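## Task

Bring plate hotel H1 in line with its manifest (slot 1: C15, slot 2: C51, slot 3: C16, slot 4: empty). When finished: every labelled manifest plate, including one sitting on landing nest L1, is pushed fully home in its assigned slot with the ID label facing the front; any plate missing from the manifest or lacking a label sits flat within the locators of an unoccupied quarantine nest (QR1 or QR2); a slot whose listed ID appears on no plate is left empty; plates that were already correctly stored or already quarantined are not disturbed. Release the part and move the hand away at the end.

## Robot and tools

Robot: a single 7-joint arm with a two-finger gripper, in a physics simulation. The hand opens to 84 mm between pads and can only grasp a plate, block or reservoir across its width, on the body above its flange. Pushing a pad down onto a base flange can jam it, and reopening may not release it.

Stations: H1 is a 4-slot plate hotel, slot 1 lowest. A stored plate sits short end forward and counts as home only when pressed against the back stop; releasing a plate far short of home may let it tip off the shelf. Sliding a plate along its H1 shelf is allowed. A blank front end means the plate is reversed or unlabelled. RG is a regrip nest in front of H1; RG and recovery nest N6 may be used as intermediate spots. L1 is the landing nest; QR1 and QR2 are red quarantine nests. Every nest has a name label on the deck.

Frame: scene frame, origin on the table surface under the arm base, +z up, +y to the left when facing along +x. The base may be tilted relative to the table. Reported hand position can be off, more so at long reach. Gripper axes: fingers point along its +z, close along its y. end_effector_position is the midpoint between closed pads, roughly 2 cm behind the tips; closing pushes the tips about 10 mm further along +z.

Tool execute_actions, argument actions: a list holding exactly one item, or empty. Optional pictures (boolean) controls whether camera images come back (default: included).
- Empty list: no command, just returns current state.
- Motion: {"rows": [[...]], "steps": n}. rows is one list of rows for the single arm, 1 to 15 rows; steps is 1 to 15 (default 15), each step 1/30 s. Each row is applied for one step; if rows run out, the final row repeats. Each row has 8 numbers: seven absolute joint target angles in radians, in order waist, shoulder, upper arm roll, elbow, forearm roll, wrist pitch, wrist roll, then the gripper opening, an absolute value in [-1, 1] where +1 is fully open and -1 closed. These are joint targets, not Cartesian poses and not offsets.
- Wait: {"steps": n} with no rows, n up to 300; returns when that many steps have elapsed since the previous result.
Joint ranges (rad): waist -6.283..6.283, shoulder -2.059..2.094, upper arm roll -6.283..6.283, elbow -0.192..3.927, forearm roll -6.283..6.283, wrist pitch -1.693..3.142, wrist roll -6.283..6.283. A target more than 0.010 beyond a stated end, and further out than the last reported angle, makes the whole call rejected with nothing sent. True ends may differ by up to 0.010; a target past the true end is clipped there and the result may say "joint sent to its limit" (possibly about an earlier action). Absence of that line proves nothing.

Motion limits: joint targets move at most 3.14 rad/s, taking 0.16 s to accelerate, and all joints are synchronised to arrive together. Each step the sent target stays within 0.623 rad of the measured angle, and targets that would shift the hand over 70 mm from its measured position are scaled back. Between calls the arm keeps heading to the last row sent until it nearly stops or a step is HELD; then a new action is needed to continue or press further. Fingers still in motion finish moving.

Results: a state line with end_effector_position (m), end_effector_quat_wxyz, and linear/angular velocities (m/s, rad/s) in the scene frame; Joint positions and Joint velocities in column order (rad, rad/s) followed by pad gap (m, m/s; 0.084 when open); grip_measured, the measured opening on the command scale. "joint command not followed" means the clearance check altered or blocked targets (mounting blocks and posts count as part of the arm). HELD marks steps where your row was partly or wholly not sent.

Gripping: to hold, command an opening well below grip_measured; a lower value squeezes harder, up to roughly 24 N per pad for objects up to about 6 cm wide. Closing quickly can spike force and even pop the fingers open. Commanding exactly grip_measured still holds lightly for parts under about 6 cm; wider ones may slip. Held parts can occasionally be tugged briefly.

Faults: if contact torque reaches a joint's load limit (N m: waist 44.5, shoulder 44.5, upper arm roll 26.7, elbow 26.7, forearm roll 26.7, wrist pitch 17.8, wrist roll 17.8; a held object's weight counts) the arm halts, backs that joint off slightly, pauses 10 s and drops the rest of the call. Holding loads heats motors: MOTOR HOT appears from 65 °C; at 80 °C an OVER-TEMPERATURE FAULT brakes the arm until cooled. Avoid all stops.

Tool zoom_image: camera (cam_head_left, cam_head_right, cam_high, cam_low, cam_wrist; each 504x504) and region [x0, y0, x1, y1] in pixels from the top-left, at most 504x504; returns a closer view of that camera's latest image, useful for reading plate IDs.

Tool finished_scene: argument scene, the number of the current scene; ends it irreversibly, grades it and loads the next task. The goal must be met and stay met.

Avoid: knocking anything off the table (ends the scene), dropping or letting parts slip, slamming, hard collisions and forceful pushes. Move smoothly, then open the hand and retreat before finishing.

Each tool is called after ">>>" in YAML: its name, and indented under it one key for each argument.

## Session

>>> execute_actions:
  actions: []

Scene clock: 0.00 s of 13600.00 s.
end_effector_position=(+0.1274, +0.4437, +0.2709) grip_measured=+1.00 end_effector_quat_wxyz=(+0.158, +0.959, +0.236, +0.022) end_effector_velocity=(-0.000, +0.000, +0.000) end_effector_angular_velocity=(+0.001, +0.000, +0.001)
Joint positions: [ 1.009 -0.344  0.505  0.863 -0.426  1.244  1.452  0.084]
Joint velocities: [ 0.    -0.001  0.001 -0.     0.    -0.    -0.     0.   ]

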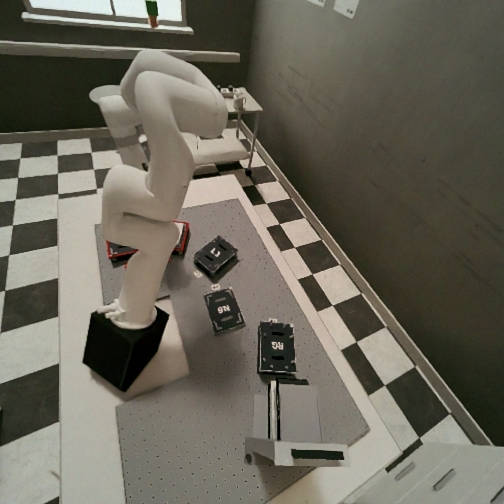

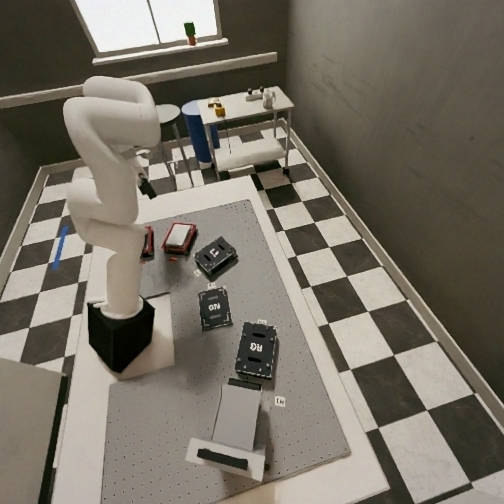

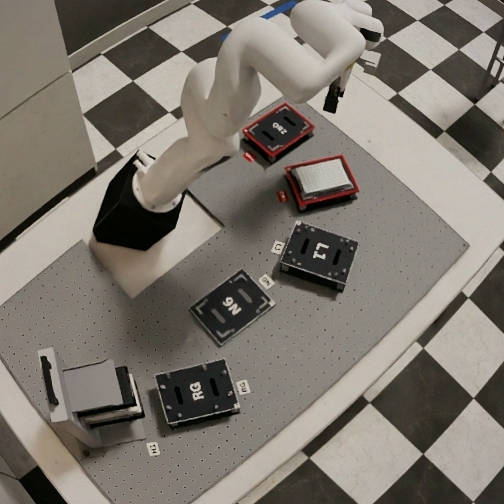

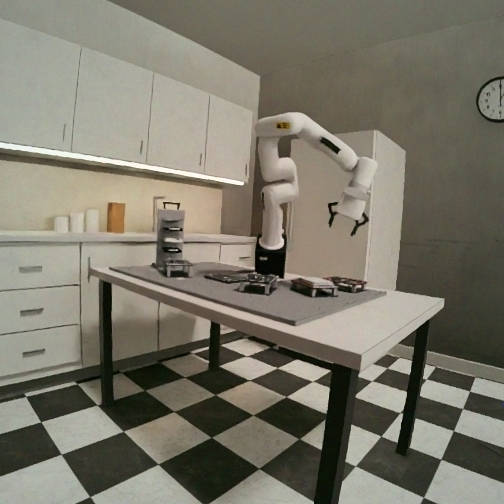

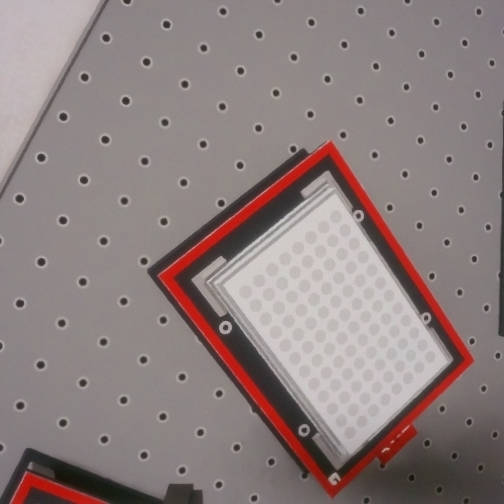

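>>> execute_actions:
  actions: []

Scene clock: 29.10 s of 13600.00 s.
end_effector_position=(+0.1274, +0.4437, +0.2709) grip_measured=+1.00 end_effector_quat_wxyz=(+0.158, +0.959, +0.236, +0.022) end_effector_velocity=(-0.000, -0.000, -0.000) end_effector_angular_velocity=(-0.001, +0.000, +0.000)
Joint positions: [ 1.009 -0.344  0.505  0.863 -0.426  1.244  1.452  0.084]
Joint velocities: [ 0. -0.  0. -0.  0.  0. -0. -0.]
Steps of this call (steps 1 to 90: nothing new was sent; then 26.10 s passed at rest). Readings (joint positions):
1: [1.009 -0.344 0.505 0.863 -0.426 1.244 1.452]
2: [1.009 -0.344 0.505 0.863 -0.426 1.244 1.452]
4: [1.009 -0.344 0.505 0.863 -0.426 1.244 1.452]
8: [1.009 -0.344 0.505 0.863 -0.426 1.244 1.452]
90: the state above

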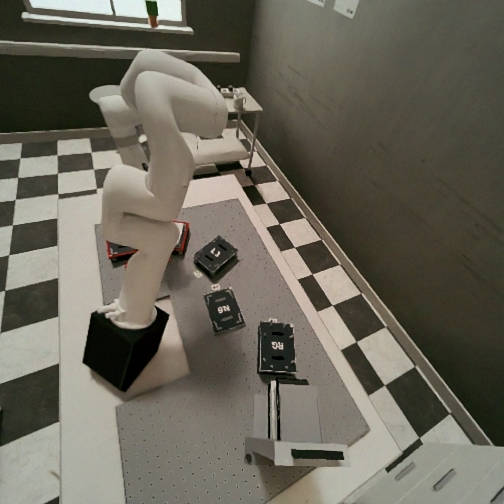

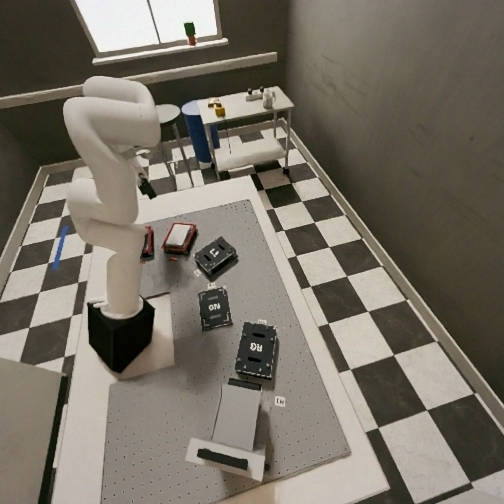

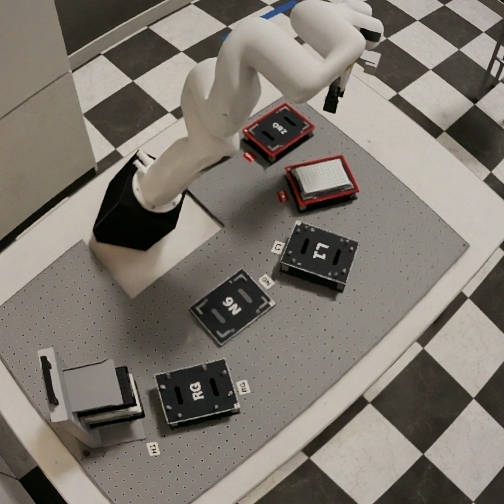

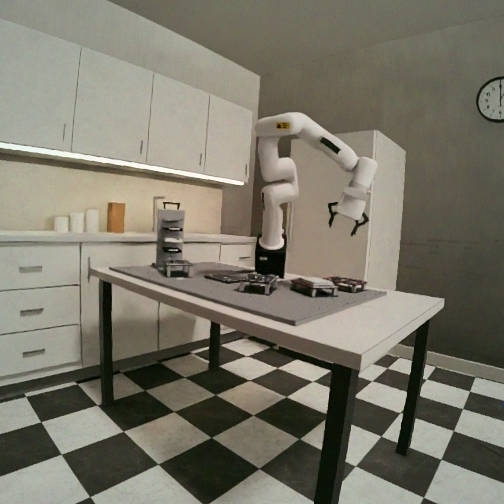

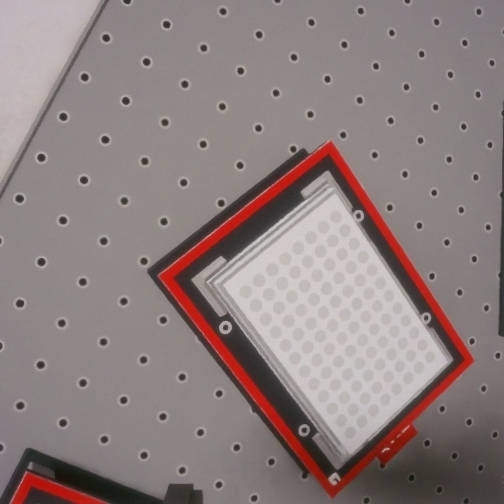

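>>> execute_actions:
  actions:
    - {"rows":[[1.003,-0.343,0.502,0.865,-0.429,1.245,1.459,1],[0.992,-0.341,0.497,0.868,-0.434,1.247,1.472,1],[0.976,-0.338,0.490,0.873,-0.441,1.251,1.493,1],[0.953,-0.333,0.480,0.879,-0.451,1.255,1.520,1],[0.926,-0.327,0.467,0.887,-0.464,1.260,1.554,1],[0.898,-0.320,0.455,0.896,-0.476,1.266,1.588,1],[0.870,-0.312,0.442,0.904,-0.489,1.271,1.622,1],[0.842,-0.303,0.429,0.912,-0.501,1.277,1.655,1],[0.814,-0.293,0.417,0.920,-0.514,1.282,1.689,1],[0.786,-0.282,0.404,0.928,-0.526,1.288,1.723,1],[0.759,-0.270,0.391,0.936,-0.539,1.293,1.757,1],[0.731,-0.257,0.379,0.944,-0.552,1.299,1.791,1],[0.703,-0.243,0.366,0.952,-0.564,1.304,1.825,1],[0.675,-0.228,0.354,0.961,-0.577,1.310,1.859,1],[0.647,-0.212,0.341,0.969,-0.589,1.315,1.893,1]]}
  pictures: false

>>> execute_actions:
  actions:
    - {"rows":[[0.619,-0.195,0.328,0.977,-0.602,1.321,1.927,1],[0.592,-0.177,0.316,0.985,-0.614,1.326,1.961,1],[0.564,-0.158,0.303,0.993,-0.627,1.332,1.994,1],[0.536,-0.138,0.290,1.001,-0.639,1.337,2.028,1],[0.508,-0.117,0.278,1.009,-0.652,1.343,2.062,1],[0.480,-0.095,0.265,1.017,-0.664,1.348,2.096,1],[0.453,-0.072,0.253,1.026,-0.677,1.354,2.130,1],[0.425,-0.048,0.240,1.034,-0.690,1.359,2.164,1],[0.397,-0.023,0.227,1.042,-0.702,1.364,2.198,1],[0.369,0.003,0.215,1.050,-0.715,1.370,2.232,1],[0.341,0.029,0.202,1.058,-0.727,1.375,2.266,1],[0.313,0.055,0.189,1.066,-0.740,1.381,2.300,1],[0.286,0.082,0.177,1.074,-0.752,1.386,2.333,1],[0.258,0.109,0.164,1.082,-0.765,1.392,2.367,1],[0.230,0.136,0.152,1.091,-0.777,1.397,2.401,1]]}
  pictures: false

>>> execute_actions:
  actions:
    - {"rows":[[0.202,0.164,0.139,1.099,-0.790,1.403,2.435,1],[0.174,0.192,0.126,1.107,-0.803,1.408,2.469,1],[0.146,0.220,0.114,1.115,-0.815,1.414,2.503,1],[0.119,0.248,0.101,1.123,-0.828,1.419,2.537,1],[0.091,0.276,0.088,1.131,-0.840,1.425,2.571,1],[0.063,0.304,0.076,1.139,-0.853,1.430,2.605,1],[0.035,0.332,0.063,1.147,-0.865,1.436,2.639,1],[0.007,0.360,0.051,1.156,-0.878,1.441,2.672,1],[-0.021,0.388,0.038,1.164,-0.890,1.447,2.706,1],[-0.045,0.413,0.027,1.171,-0.901,1.451,2.736,1],[-0.065,0.434,0.018,1.177,-0.910,1.455,2.761,1],[-0.082,0.451,0.010,1.182,-0.918,1.459,2.781,1],[-0.093,0.463,0.005,1.185,-0.923,1.461,2.795,1],[-0.100,0.470,0.002,1.187,-0.926,1.462,2.804,1],[-0.104,0.474,0,1.188,-0.928,1.463,2.808,1]]}
  pictures: false

>>> execute_actions:
  actions:
    - {"steps":8}

Scene clock: 69.33 s of 13600.00 s.
end_effector_position=(+0.2600, +0.4151, +0.2299) grip_measured=+1.00 end_effector_quat_wxyz=(+0.237, +0.968, -0.016, +0.084) end_effector_velocity=(+0.369, -0.164, -0.127) end_effector_angular_velocity=(-0.414, -0.719, -1.334)
Joint positions: [ 0.784 -0.277  0.402  0.929 -0.527  1.288  1.725  0.084]
Joint velocities: [-0.659  0.291 -0.29   0.193 -0.299  0.13   0.803  0.   ]
Steps of this call (steps 1 to 90: nothing new was sent; then 36.73 s passed at rest; steps 91 to 105: all 15 steps of this action). Readings (joint positions):
91: [1.008 -0.344 0.505 0.863 -0.426 1.244 1.452]
92: [1.007 -0.344 0.505 0.863 -0.427 1.244 1.454]
94: [0.999 -0.342 0.502 0.866 -0.431 1.246 1.466]
98: [0.941 -0.330 0.476 0.884 -0.457 1.257 1.537]
105: the state above

Scene clock: 69.83 s of 13600.00 s.
end_effector_position=(+0.4098, +0.2833, +0.1664) grip_measured=+1.00 end_effector_quat_wxyz=(+0.370, +0.853, -0.322, +0.180) end_effector_velocity=(+0.218, -0.345, -0.115) end_effector_angular_velocity=(-0.660, -0.634, -1.020)
Joint positions: [ 0.471 -0.072  0.261  1.02  -0.668  1.35   2.107  0.084]
Joint velocities: [-0.591  0.502 -0.268  0.172 -0.266  0.115  0.718  0.   ]
Steps of this call (steps 1 to 15: all 15 steps of this action). Readings (joint positions):
1: [0.762 -0.267 0.392 0.935 -0.537 1.292 1.752]
2: [0.740 -0.256 0.382 0.942 -0.547 1.297 1.778]
4: [0.697 -0.233 0.363 0.954 -0.566 1.305 1.831]
8: [0.613 -0.181 0.325 0.979 -0.604 1.322 1.934]
15: the state above

Scene clock: 70.33 s of 13600.00 s.
end_effector_position=(+0.4770, +0.0868, +0.1290) grip_measured=+1.00 end_effector_quat_wxyz=(+0.495, +0.645, -0.512, +0.277) end_effector_velocity=(+0.050, -0.422, -0.027) end_effector_angular_velocity=(-0.807, -0.558, -0.750)
Joint positions: [ 0.186  0.193  0.131  1.103 -0.797  1.406  2.455  0.084]
Joint velocities: [-0.556  0.538 -0.251  0.162 -0.249  0.108  0.676  0.   ]
Steps of this call (steps 1 to 15: all 15 steps of this action). Readings (joint positions):
1: [0.452 -0.055 0.252 1.026 -0.677 1.354 2.131]
2: [0.432 -0.038 0.243 1.031 -0.686 1.358 2.155]
4: [0.393 -0.003 0.226 1.043 -0.704 1.365 2.202]
8: [0.317 0.068 0.191 1.065 -0.738 1.380 2.295]
15: the state above

Scene clock: 70.60 s of 13600.00 s.
end_effector_position=(+0.4788, -0.0268, +0.1293) grip_measured=+1.00 end_effector_quat_wxyz=(+0.550, +0.515, -0.568, +0.332) end_effector_velocity=(-0.037, -0.424, +0.029) end_effector_angular_velocity=(-0.869, -0.498, -0.619)
Joint positions: [ 0.038  0.336  0.064  1.146 -0.864  1.435  2.635  0.084]
Joint velocities: [-0.549  0.531 -0.249  0.16  -0.247  0.106  0.666  0.   ]
Steps of this call (steps 1 to 8: the robot went on to your last target). Readings (joint positions):
1: [0.167 0.211 0.123 1.109 -0.806 1.410 2.478]
2: [0.149 0.229 0.115 1.114 -0.814 1.413 2.500]
4: [0.112 0.265 0.098 1.125 -0.831 1.421 2.545]
8: the state above

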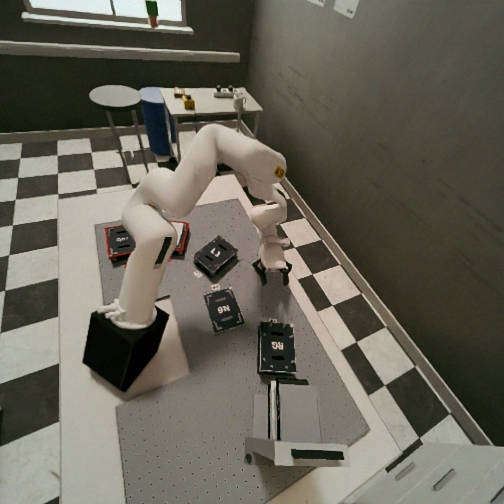

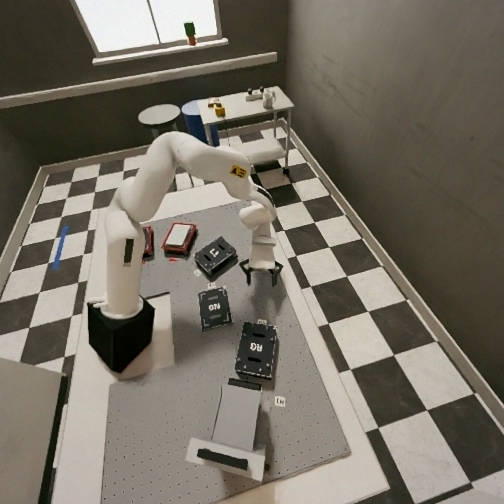

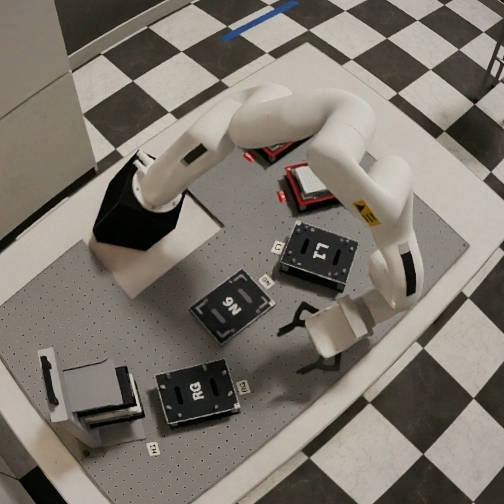

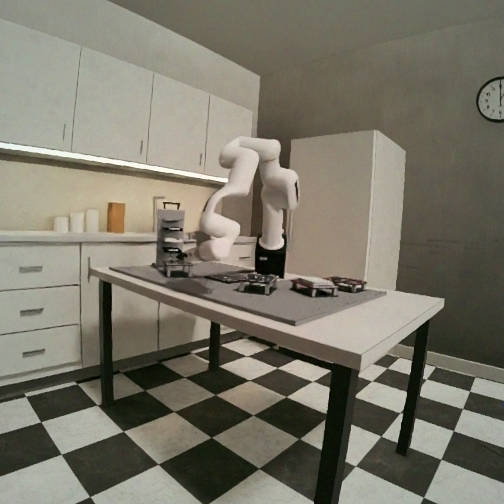

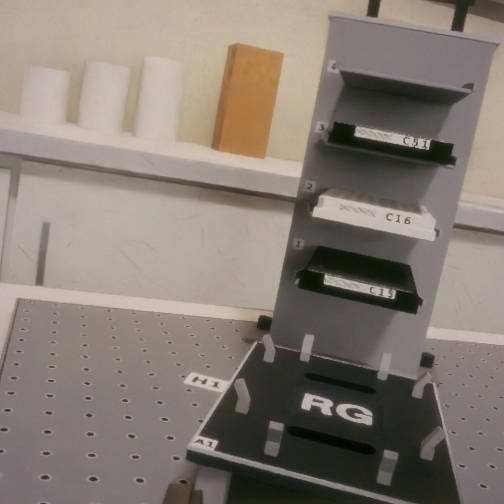

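>>> execute_actions:
  actions: []

>>> zoom_image:
  camera: "cam_wrist"
  region: [200, 50, 504, 354]

Scene clock: 75.10 s of 13600.00 s.
end_effector_position=(+0.4585, -0.1348, +0.1435) grip_measured=+1.00 end_effector_quat_wxyz=(+0.593, +0.385, -0.593, +0.385) end_effector_velocity=(+0.000, +0.000, -0.000) end_effector_angular_velocity=(+0.001, +0.000, +0.000)
Joint positions: [-0.104  0.474  0.     1.188 -0.928  1.463  2.808  0.084]
Joint velocities: [-0.    -0.     0.001  0.     0.     0.    -0.    -0.   ]
Steps of this call (steps 1 to 30: the robot went on to your last target; steps 31 to 90: nothing new was sent; then 1.50 s passed at rest). Readings (joint positions):
1: [0.020 0.354 0.056 1.152 -0.872 1.439 2.657]
2: [0.002 0.372 0.048 1.157 -0.880 1.442 2.679]
4: [-0.035 0.407 0.031 1.168 -0.897 1.449 2.724]
8: [-0.092 0.461 0.002 1.182 -0.921 1.461 2.789]
90: the state above
The arm was judged still, so your last target was given up. Only a new action makes it travel on or press farther. Fingers that are still opening or closing keep moving.

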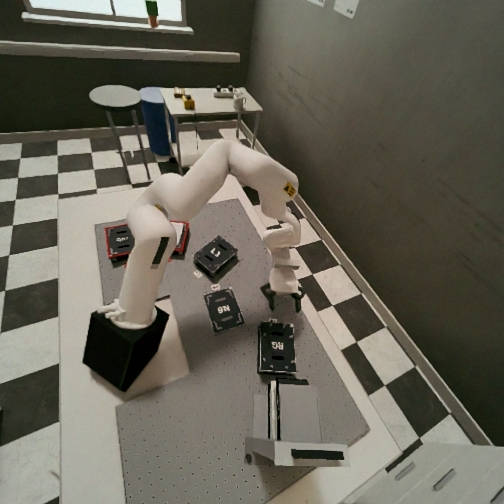

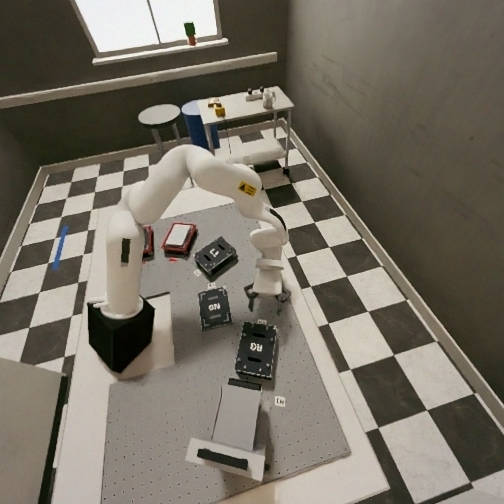

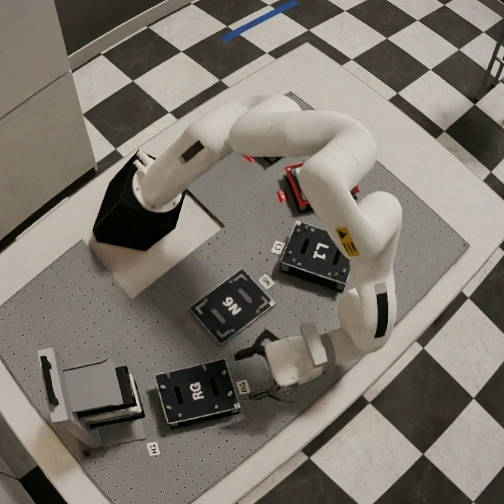

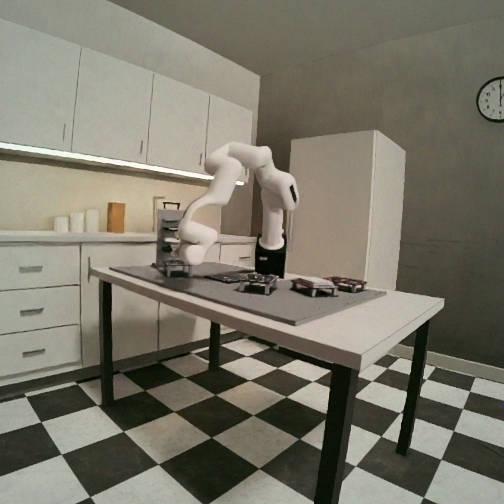

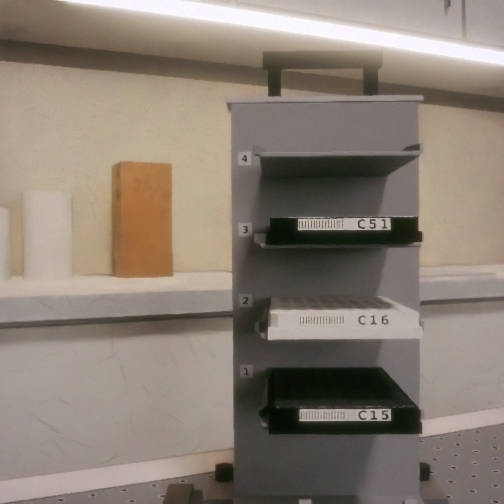

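Region (200, 50, 504, 354) of cam_wrist's 504x504 image, scaled by 1.658, with more detail than that image has.

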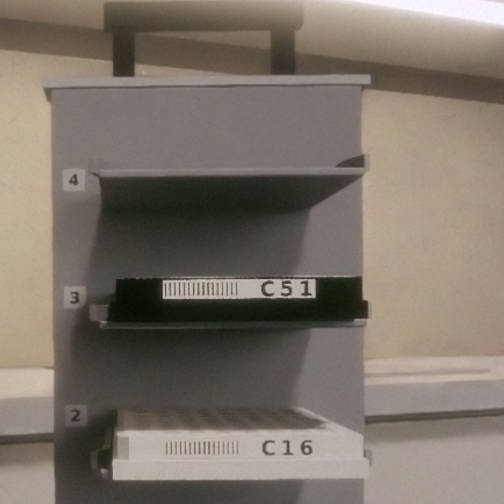

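>>> zoom_image:
  camera: "cam_wrist"
  region: [250, 280, 440, 350]

>>> zoom_image:
  camera: "cam_wrist"
  region: [250, 360, 440, 440]

>>> zoom_image:
  camera: "cam_wrist"
  region: [250, 130, 440, 260]

Region (250, 280, 440, 350) of cam_wrist's 504x504 image, scaled by 2.653, with more detail than that image has; it fills the top 186 rows of this view, and the rest is white.

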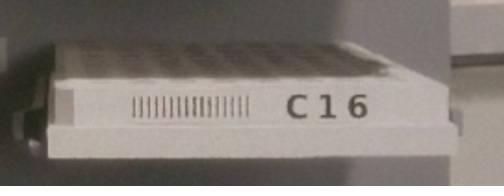

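Region (250, 360, 440, 440) of cam_wrist's 504x504 image, scaled by 2.653, with more detail than that image has; it fills the top 212 rows of this view, and the rest is white.

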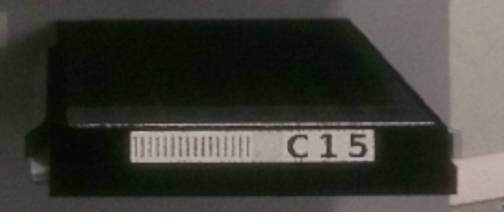

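Region (250, 130, 440, 260) of cam_wrist's 504x504 image, scaled by 2.653, with more detail than that image has; it fills the top 345 rows of this view, and the rest is white.

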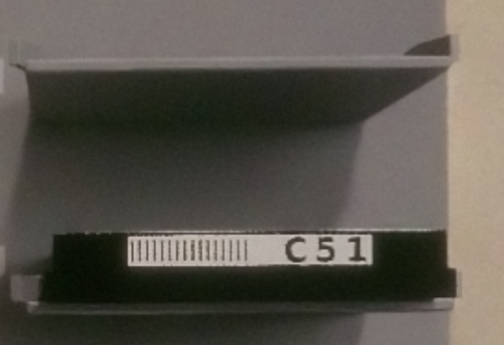

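>>> execute_actions:
  actions:
    - {"rows":[[-0.109,0.471,0,1.184,-0.932,1.460,2.808,1],[-0.119,0.466,0,1.177,-0.939,1.453,2.808,1],[-0.134,0.459,0,1.167,-0.951,1.444,2.809,1],[-0.153,0.450,0,1.153,-0.966,1.431,2.809,1],[-0.178,0.440,0,1.135,-0.985,1.415,2.810,1],[-0.202,0.430,0,1.118,-1.004,1.398,2.811,1],[-0.227,0.420,0,1.100,-1.023,1.382,2.812,1],[-0.252,0.410,0,1.083,-1.042,1.366,2.812,1],[-0.276,0.400,0,1.065,-1.061,1.350,2.813,1],[-0.301,0.391,0,1.048,-1.080,1.334,2.814,1],[-0.325,0.382,0,1.030,-1.099,1.318,2.814,1],[-0.350,0.373,0,1.013,-1.119,1.302,2.815,1],[-0.374,0.364,0,0.995,-1.138,1.286,2.816,1],[-0.399,0.355,0,0.978,-1.157,1.269,2.816,1],[-0.424,0.346,0,0.960,-1.176,1.253,2.817,1]]}
  pictures: false

>>> execute_actions:
  actions:
    - {"rows":[[-0.448,0.338,0,0.943,-1.195,1.237,2.818,1],[-0.473,0.330,0,0.925,-1.214,1.221,2.819,1],[-0.497,0.322,0,0.908,-1.233,1.205,2.819,1],[-0.522,0.314,0,0.890,-1.252,1.189,2.820,1],[-0.547,0.306,0,0.873,-1.271,1.173,2.821,1],[-0.566,0.300,0,0.859,-1.286,1.160,2.821,1],[-0.581,0.295,0,0.848,-1.298,1.150,2.822,1],[-0.591,0.292,0,0.841,-1.305,1.144,2.822,1],[-0.5957,0.2902,0,0.8376,-1.309,1.1404,2.822,1]],"steps":15}
  pictures: false

>>> execute_actions:
  actions:
    - {"steps":8}

Scene clock: 134.20 s of 13600.00 s.
end_effector_position=(+0.4311, -0.2280, +0.1929) grip_measured=+1.00 end_effector_quat_wxyz=(+0.592, +0.374, -0.596, +0.394) end_effector_velocity=(-0.140, -0.264, +0.144) end_effector_angular_velocity=(-0.006, +0.012, -0.017)
Joint positions: [-0.328  0.382 -0.002  1.029 -1.101  1.317  2.814  0.084]
Joint velocities: [-0.721 -0.27   0.01  -0.518 -0.565 -0.477  0.019  0.   ]
Steps of this call (steps 1 to 90: nothing new was sent; then 55.60 s passed at rest; steps 91 to 105: all 15 steps of this action). Readings (joint positions):
91: [-0.104 0.474 0.000 1.188 -0.928 1.463 2.808]
92: [-0.105 0.473 0.000 1.187 -0.929 1.462 2.808]
94: [-0.113 0.469 0.002 1.181 -0.936 1.456 2.808]
98: [-0.167 0.445 0.002 1.143 -0.978 1.420 2.810]
105: the state above

Scene clock: 134.70 s of 13600.00 s.
end_effector_position=(+0.3616, -0.3075, +0.2391) grip_measured=+1.00 end_effector_quat_wxyz=(+0.598, +0.377, -0.598, +0.378) end_effector_velocity=(+0.003, +0.001, -0.007) end_effector_angular_velocity=(+0.043, +0.006, +0.043)
Joint positions: [-0.591  0.292  0.001  0.841 -1.305  1.143  2.822  0.084]
Joint velocities: [-0.036 -0.02   0.033 -0.03  -0.046 -0.045  0.002  0.   ]
Steps of this call (steps 1 to 15: all 15 steps of this action). Readings (joint positions):
1: [-0.352 0.373 -0.001 1.012 -1.120 1.301 2.815]
2: [-0.377 0.364 -0.001 0.994 -1.139 1.285 2.816]
4: [-0.425 0.347 -0.001 0.959 -1.177 1.253 2.817]
8: [-0.521 0.315 -0.001 0.891 -1.251 1.190 2.820]
15: the state above

Scene clock: 134.97 s of 13600.00 s.
end_effector_position=(+0.3605, -0.3084, +0.2396) grip_measured=+1.00 end_effector_quat_wxyz=(+0.598, +0.378, -0.598, +0.377) end_effector_velocity=(-0.004, -0.003, +0.003) end_effector_angular_velocity=(-0.006, -0.001, -0.008)
Joint positions: [-0.595  0.29   0.001  0.838 -1.309  1.14   2.822  0.084]
Joint velocities: [-0.006 -0.001 -0.005 -0.003 -0.001  0.001  0.    -0.   ]
Steps of this call (steps 1 to 8: the robot went on to your last target). Readings (joint positions):
1: [-0.592 0.291 0.001 0.840 -1.307 1.142 2.822]
2: [-0.593 0.291 0.002 0.840 -1.307 1.141 2.822]
4: [-0.594 0.291 0.002 0.839 -1.308 1.141 2.822]
8: the state above

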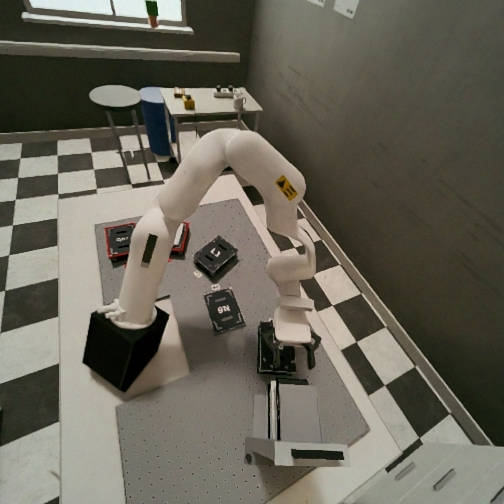

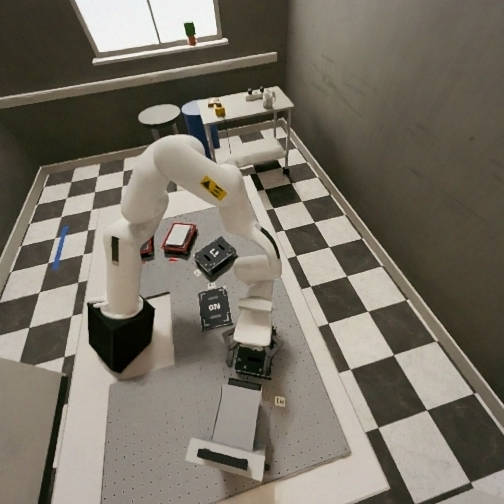

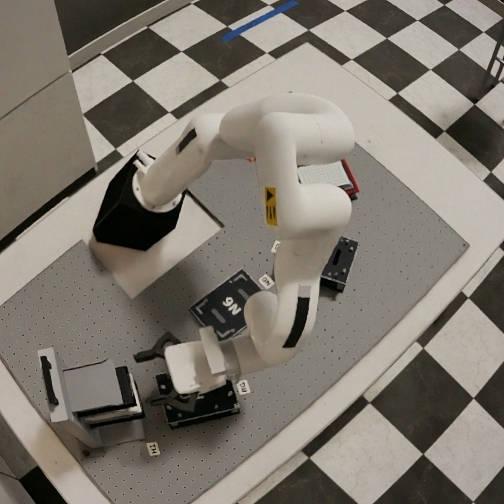

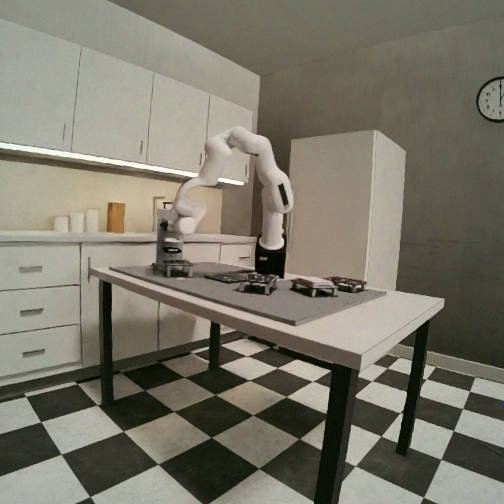

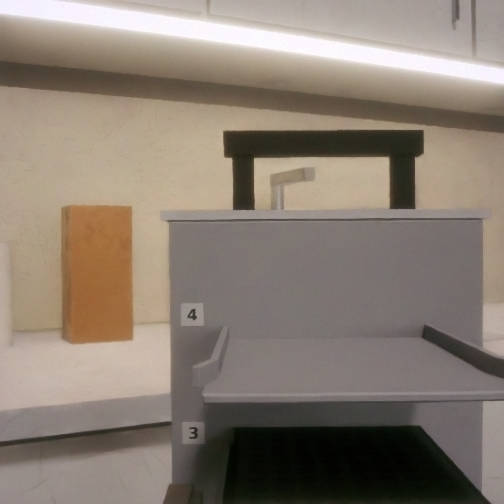

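>>> zoom_image:
  camera: "cam_wrist"
  region: [150, 310, 350, 504]

>>> zoom_image:
  camera: "cam_wrist"
  region: [310, 310, 504, 504]

Region (150, 310, 350, 504) of cam_wrist's 504x504 image, scaled by 2.520, with more detail than that image has; it fills the top 489 rows of this view, and the rest is white.

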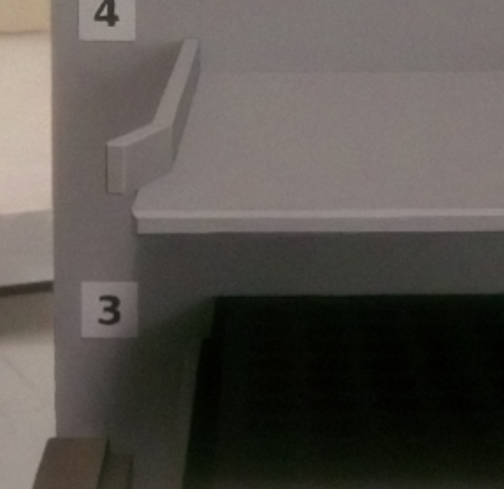

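Region (310, 310, 504, 504) of cam_wrist's 504x504 image, scaled by 2.598, with more detail than that image has.

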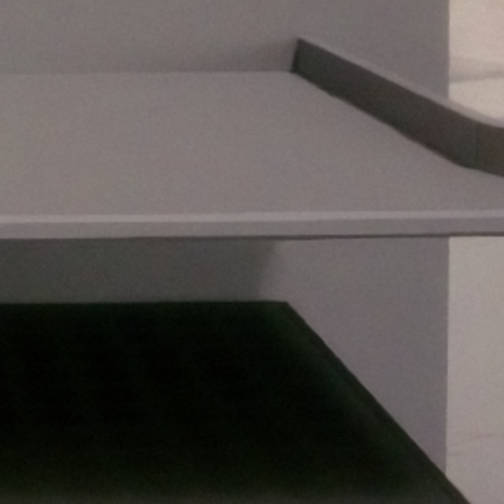

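>>> zoom_image:
  camera: "cam_wrist"
  region: [190, 315, 270, 395]

>>> zoom_image:
  camera: "cam_wrist"
  region: [410, 315, 504, 409]

>>> zoom_image:
  camera: "cam_wrist"
  region: [180, 414, 270, 504]

Region (190, 315, 270, 395) of cam_wrist's 504x504 image, scaled by 6.300, with more detail than that image has.

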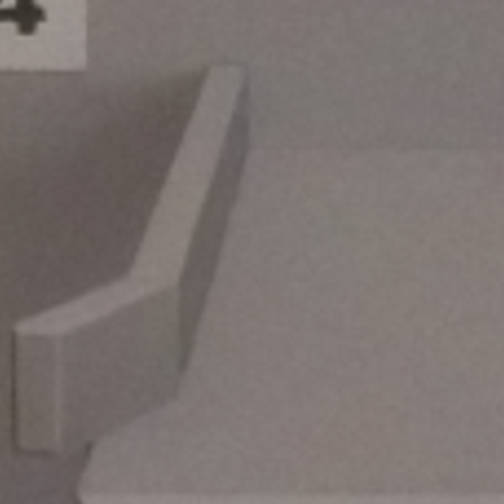

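Region (410, 315, 504, 409) of cam_wrist's 504x504 image, scaled by 5.362, with more detail than that image has.

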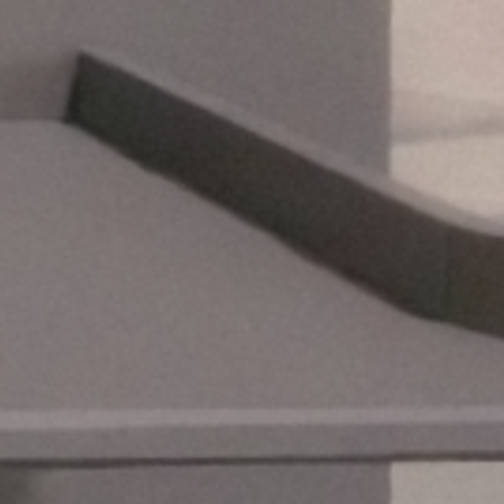

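Region (180, 414, 270, 504) of cam_wrist's 504x504 image, scaled by 5.600, with more detail than that image has.

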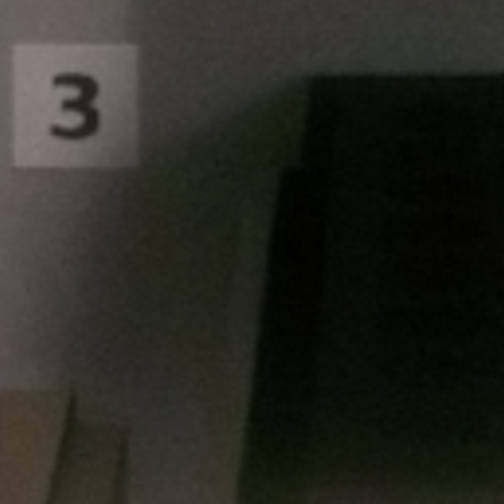

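>>> execute_actions:
  actions:
    - {"rows":[[-0.5975,0.2855,0,0.8348,-1.3075,1.1408,2.8190,1],[-0.6001,0.2780,0,0.8313,-1.3058,1.1412,2.8134,1],[-0.6067,0.2817,0,0.8320,-1.3123,1.1372,2.8157,1],[-0.6197,0.2891,0,0.8333,-1.3254,1.1291,2.8202,1],[-0.6328,0.2967,0,0.8348,-1.3386,1.1210,2.8248,1],[-0.6458,0.3045,0,0.8367,-1.3518,1.1131,2.8294,1],[-0.6589,0.3125,0,0.8390,-1.3651,1.1054,2.8340,1],[-0.6719,0.3206,0,0.8416,-1.3784,1.0979,2.8386,1],[-0.6848,0.3290,0,0.8445,-1.3918,1.0906,2.8433,1],[-0.6977,0.3376,0,0.8478,-1.4053,1.0834,2.8480,1],[-0.7106,0.3464,0,0.8514,-1.4188,1.0764,2.8527,1],[-0.7235,0.3553,0,0.8553,-1.4324,1.0696,2.8574,1],[-0.7363,0.3645,0,0.8595,-1.4461,1.0629,2.8622,1],[-0.7480,0.3730,0,0.8636,-1.4585,1.0570,2.8665,1],[-0.7556,0.3787,0,0.8665,-1.4667,1.0531,2.8694,1]]}
  pictures: false

>>> execute_actions:
  actions:
    - {"steps":14}

Scene clock: 252.90 s of 13600.00 s.
end_effector_position=(+0.3375, -0.3528, +0.2443) grip_measured=+1.00 end_effector_quat_wxyz=(+0.599, +0.375, -0.599, +0.376) end_effector_velocity=(-0.070, -0.144, +0.000) end_effector_angular_velocity=(-0.001, +0.001, -0.001)
Joint positions: [-0.715  0.35  -0.001  0.853 -1.423  1.075  2.854  0.084]
Joint velocities: [-0.368  0.255  0.001  0.109 -0.385 -0.195  0.133 -0.   ]
Steps of this call (steps 1 to 15: the robot went on to your last target; steps 16 to 90: nothing new was sent; then 114.43 s passed at rest; steps 91 to 105: all 15 steps of this action). Readings (joint positions):
91: [-0.596 0.290 0.000 0.838 -1.309 1.140 2.822]
92: [-0.596 0.289 0.000 0.837 -1.309 1.140 2.821]
94: [-0.599 0.285 0.001 0.835 -1.309 1.140 2.818]
98: [-0.629 0.296 0.001 0.836 -1.336 1.123 2.825]
105: the state above

Scene clock: 253.37 s of 13600.00 s.
end_effector_position=(+0.3302, -0.3684, +0.2439) grip_measured=+1.00 end_effector_quat_wxyz=(+0.598, +0.376, -0.599, +0.376) end_effector_velocity=(-0.003, -0.002, +0.002) end_effector_angular_velocity=(-0.005, -0.001, -0.006)
Joint positions: [-0.755  0.378  0.     0.866 -1.466  1.053  2.869  0.084]
Joint velocities: [-0.004  0.002 -0.004  0.    -0.001 -0.     0.001 -0.   ]
Steps of this call (steps 1 to 14: the robot went on to your last target). Readings (joint positions):
1: [-0.727 0.358 -0.001 0.857 -1.435 1.069 2.858]
2: [-0.736 0.365 -0.001 0.860 -1.445 1.064 2.862]
4: [-0.748 0.373 -0.002 0.863 -1.457 1.058 2.866]
8: [-0.754 0.378 0.001 0.866 -1.465 1.054 2.869]
14: the state above

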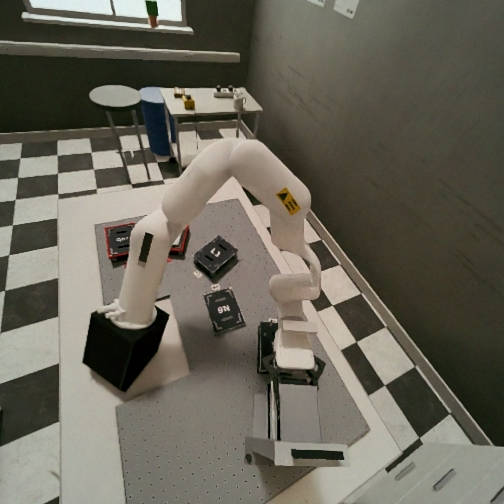

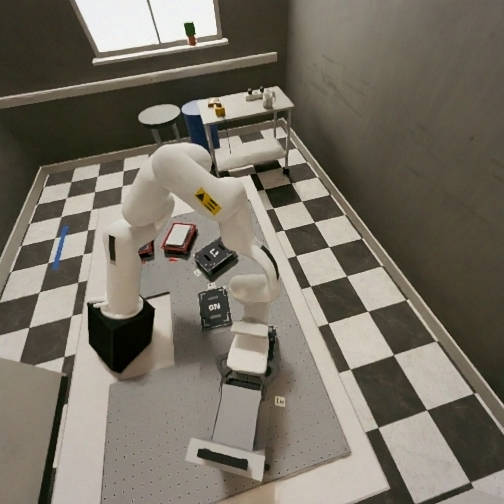

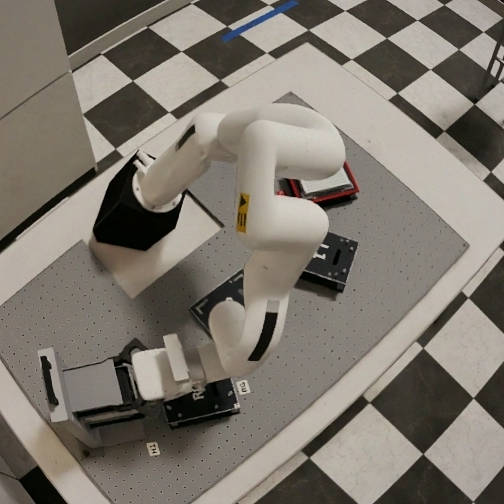

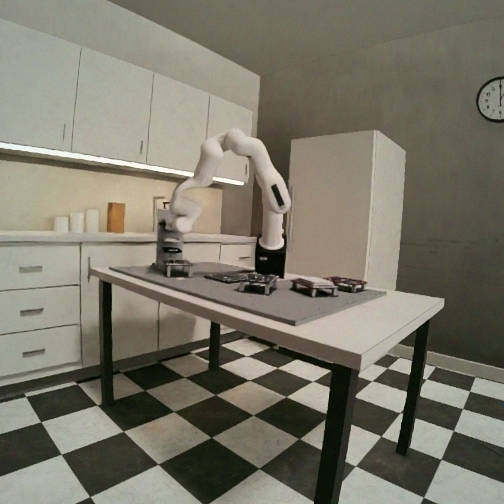

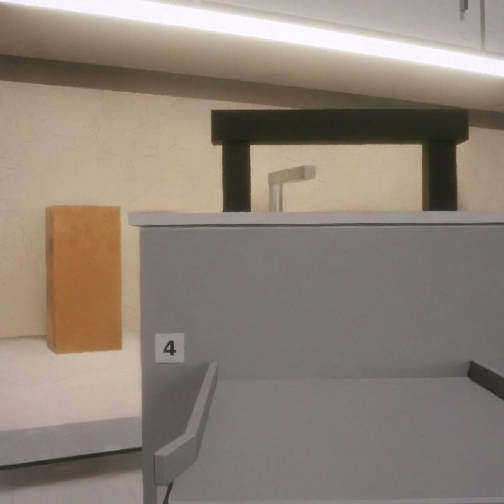

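>>> zoom_image:
  camera: "cam_wrist"
  region: [150, 350, 270, 470]

>>> zoom_image:
  camera: "cam_wrist"
  region: [424, 340, 504, 420]

Region (150, 350, 270, 470) of cam_wrist's 504x504 image, scaled by 4.200, with more detail than that image has.

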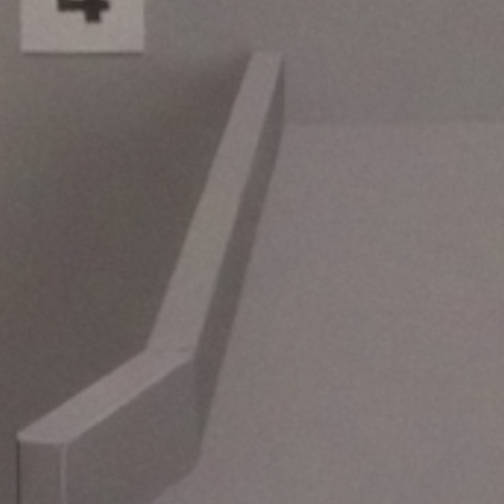

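Region (424, 340, 504, 420) of cam_wrist's 504x504 image, scaled by 6.300, with more detail than that image has.

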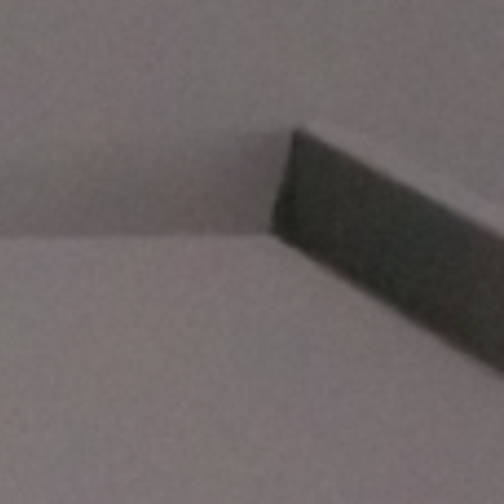

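>>> execute_actions:
  actions:
    - {"rows":[[-0.7544,0.3815,0,0.8678,-1.4665,1.0535,2.8711,1],[-0.7531,0.3843,0,0.8692,-1.4662,1.0539,2.8728,1],[-0.7519,0.3871,0,0.8705,-1.4660,1.0544,2.8746,1],[-0.7506,0.3899,0,0.8719,-1.4657,1.0548,2.8763,1],[-0.7493,0.3927,0,0.8733,-1.4654,1.0552,2.8780,1],[-0.7481,0.3955,0,0.8746,-1.4652,1.0557,2.8798,1],[-0.7468,0.3983,0,0.8760,-1.4649,1.0561,2.8815,1],[-0.7456,0.4011,0,0.8774,-1.4647,1.0565,2.8832,1]],"steps":15}
  pictures: false

>>> execute_actions:
  actions:
    - {"rows":[[-0.7443,0.4039,0,0.8788,-1.4644,1.0570,2.8849,1]],"steps":10}
  pictures: false

>>> execute_actions:
  actions:
    - {"rows":[[-0.7431,0.4067,0,0.8802,-1.4641,1.0574,2.8866,1]],"steps":10}
  pictures: false

>>> execute_actions:
  actions:
    - {"rows":[[-0.7443,0.4039,0,0.8788,-1.4644,1.0570,2.8849,1]],"steps":8}

Scene clock: 275.50 s of 13600.00 s.
end_effector_position=(+0.3299, -0.3686, +0.2362) grip_measured=+1.00 end_effector_quat_wxyz=(+0.599, +0.376, -0.599, +0.376) end_effector_velocity=(+0.000, -0.001, -0.000) end_effector_angular_velocity=(-0.005, -0.003, -0.001)
Joint positions: [-0.746  0.401  0.     0.877 -1.465  1.056  2.883  0.084]
Joint velocities: [ 0.002  0.006 -0.003  0.005  0.     0.002  0.005 -0.   ]
Steps of this call (steps 1 to 30: the robot went on to your last target; steps 31 to 90: nothing new was sent; then 18.63 s passed at rest; steps 91 to 105: all 15 steps of this action). Readings (joint positions):
91: [-0.756 0.379 -0.000 0.867 -1.467 1.053 2.869]
92: [-0.755 0.379 -0.000 0.867 -1.467 1.053 2.870]
94: [-0.754 0.382 -0.000 0.868 -1.466 1.054 2.872]
98: [-0.750 0.392 0.000 0.873 -1.466 1.055 2.877]
105: the state above

Scene clock: 275.83 s of 13600.00 s.
end_effector_position=(+0.3299, -0.3687, +0.2352) grip_measured=+1.00 end_effector_quat_wxyz=(+0.599, +0.376, -0.599, +0.376) end_effector_velocity=(+0.000, -0.000, +0.000) end_effector_angular_velocity=(-0.001, -0.001, -0.000)
Joint positions: [-0.744  0.404 -0.     0.879 -1.464  1.057  2.885  0.084]
Joint velocities: [ 0.     0.001 -0.001  0.001  0.     0.     0.001  0.   ]
Steps of this call (steps 1 to 10: all 10 steps of this action). Readings (joint positions):
1: [-0.746 0.401 -0.000 0.877 -1.465 1.056 2.883]
2: [-0.746 0.401 -0.000 0.878 -1.465 1.057 2.883]
4: [-0.745 0.403 -0.000 0.878 -1.465 1.057 2.884]
8: [-0.744 0.404 0.000 0.879 -1.464 1.057 2.885]
10: the state above

Scene clock: 276.17 s of 13600.00 s.
end_effector_position=(+0.3299, -0.3687, +0.2342) grip_measured=+1.00 end_effector_quat_wxyz=(+0.599, +0.376, -0.599, +0.376) end_effector_velocity=(+0.000, -0.000, -0.000) end_effector_angular_velocity=(-0.001, -0.002, -0.000)
Joint positions: [-0.743  0.407  0.     0.88  -1.464  1.057  2.887  0.084]
Joint velocities: [-0.     0.001 -0.     0.001  0.    -0.001  0.002 -0.   ]
Steps of this call (steps 1 to 10: all 10 steps of this action). Readings (joint positions):
1: [-0.744 0.404 -0.000 0.879 -1.464 1.057 2.885]
2: [-0.744 0.404 -0.000 0.879 -1.464 1.057 2.885]
4: [-0.744 0.406 -0.000 0.880 -1.464 1.057 2.886]
8: [-0.743 0.407 0.000 0.880 -1.464 1.057 2.886]
10: the state above

Scene clock: 276.43 s of 13600.00 s.
end_effector_position=(+0.3299, -0.3687, +0.2351) grip_measured=+1.00 end_effector_quat_wxyz=(+0.599, +0.376, -0.599, +0.376) end_effector_velocity=(-0.000, +0.001, +0.000) end_effector_angular_velocity=(+0.002, +0.003, +0.001)
Joint positions: [-0.744  0.404 -0.     0.879 -1.464  1.057  2.885  0.084]
Joint velocities: [-0.001 -0.002  0.001 -0.002 -0.001 -0.    -0.002  0.   ]
Steps of this call (steps 1 to 8: all 8 steps of this action). Readings (joint positions):
1: [-0.743 0.407 -0.000 0.880 -1.464 1.057 2.886]
2: [-0.743 0.406 0.000 0.880 -1.464 1.057 2.886]
4: [-0.744 0.405 0.000 0.879 -1.464 1.057 2.886]
8: the state above

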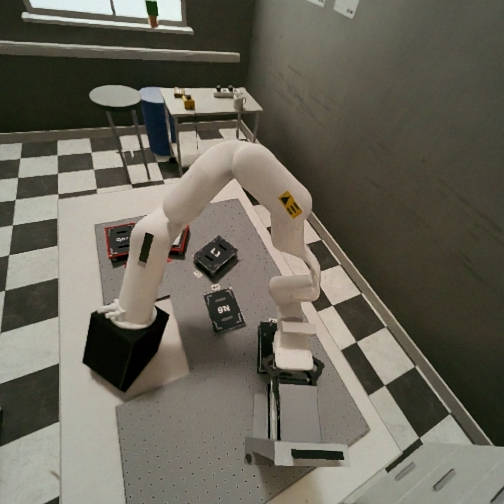

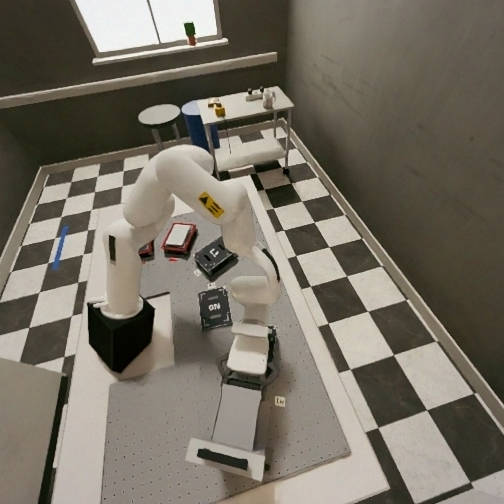

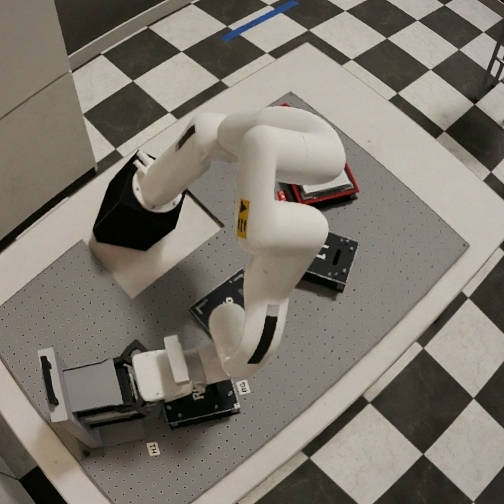

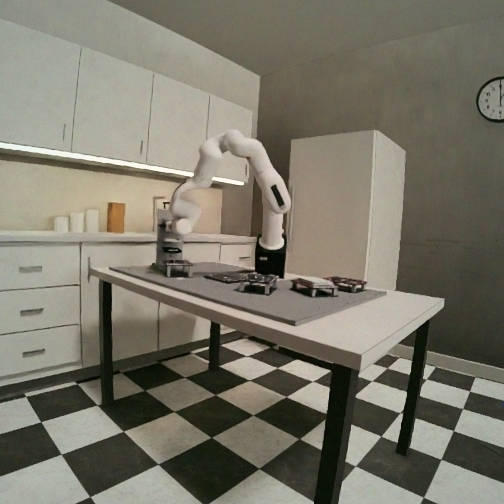

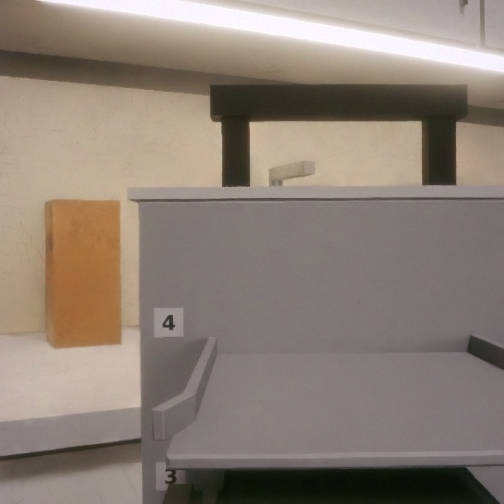

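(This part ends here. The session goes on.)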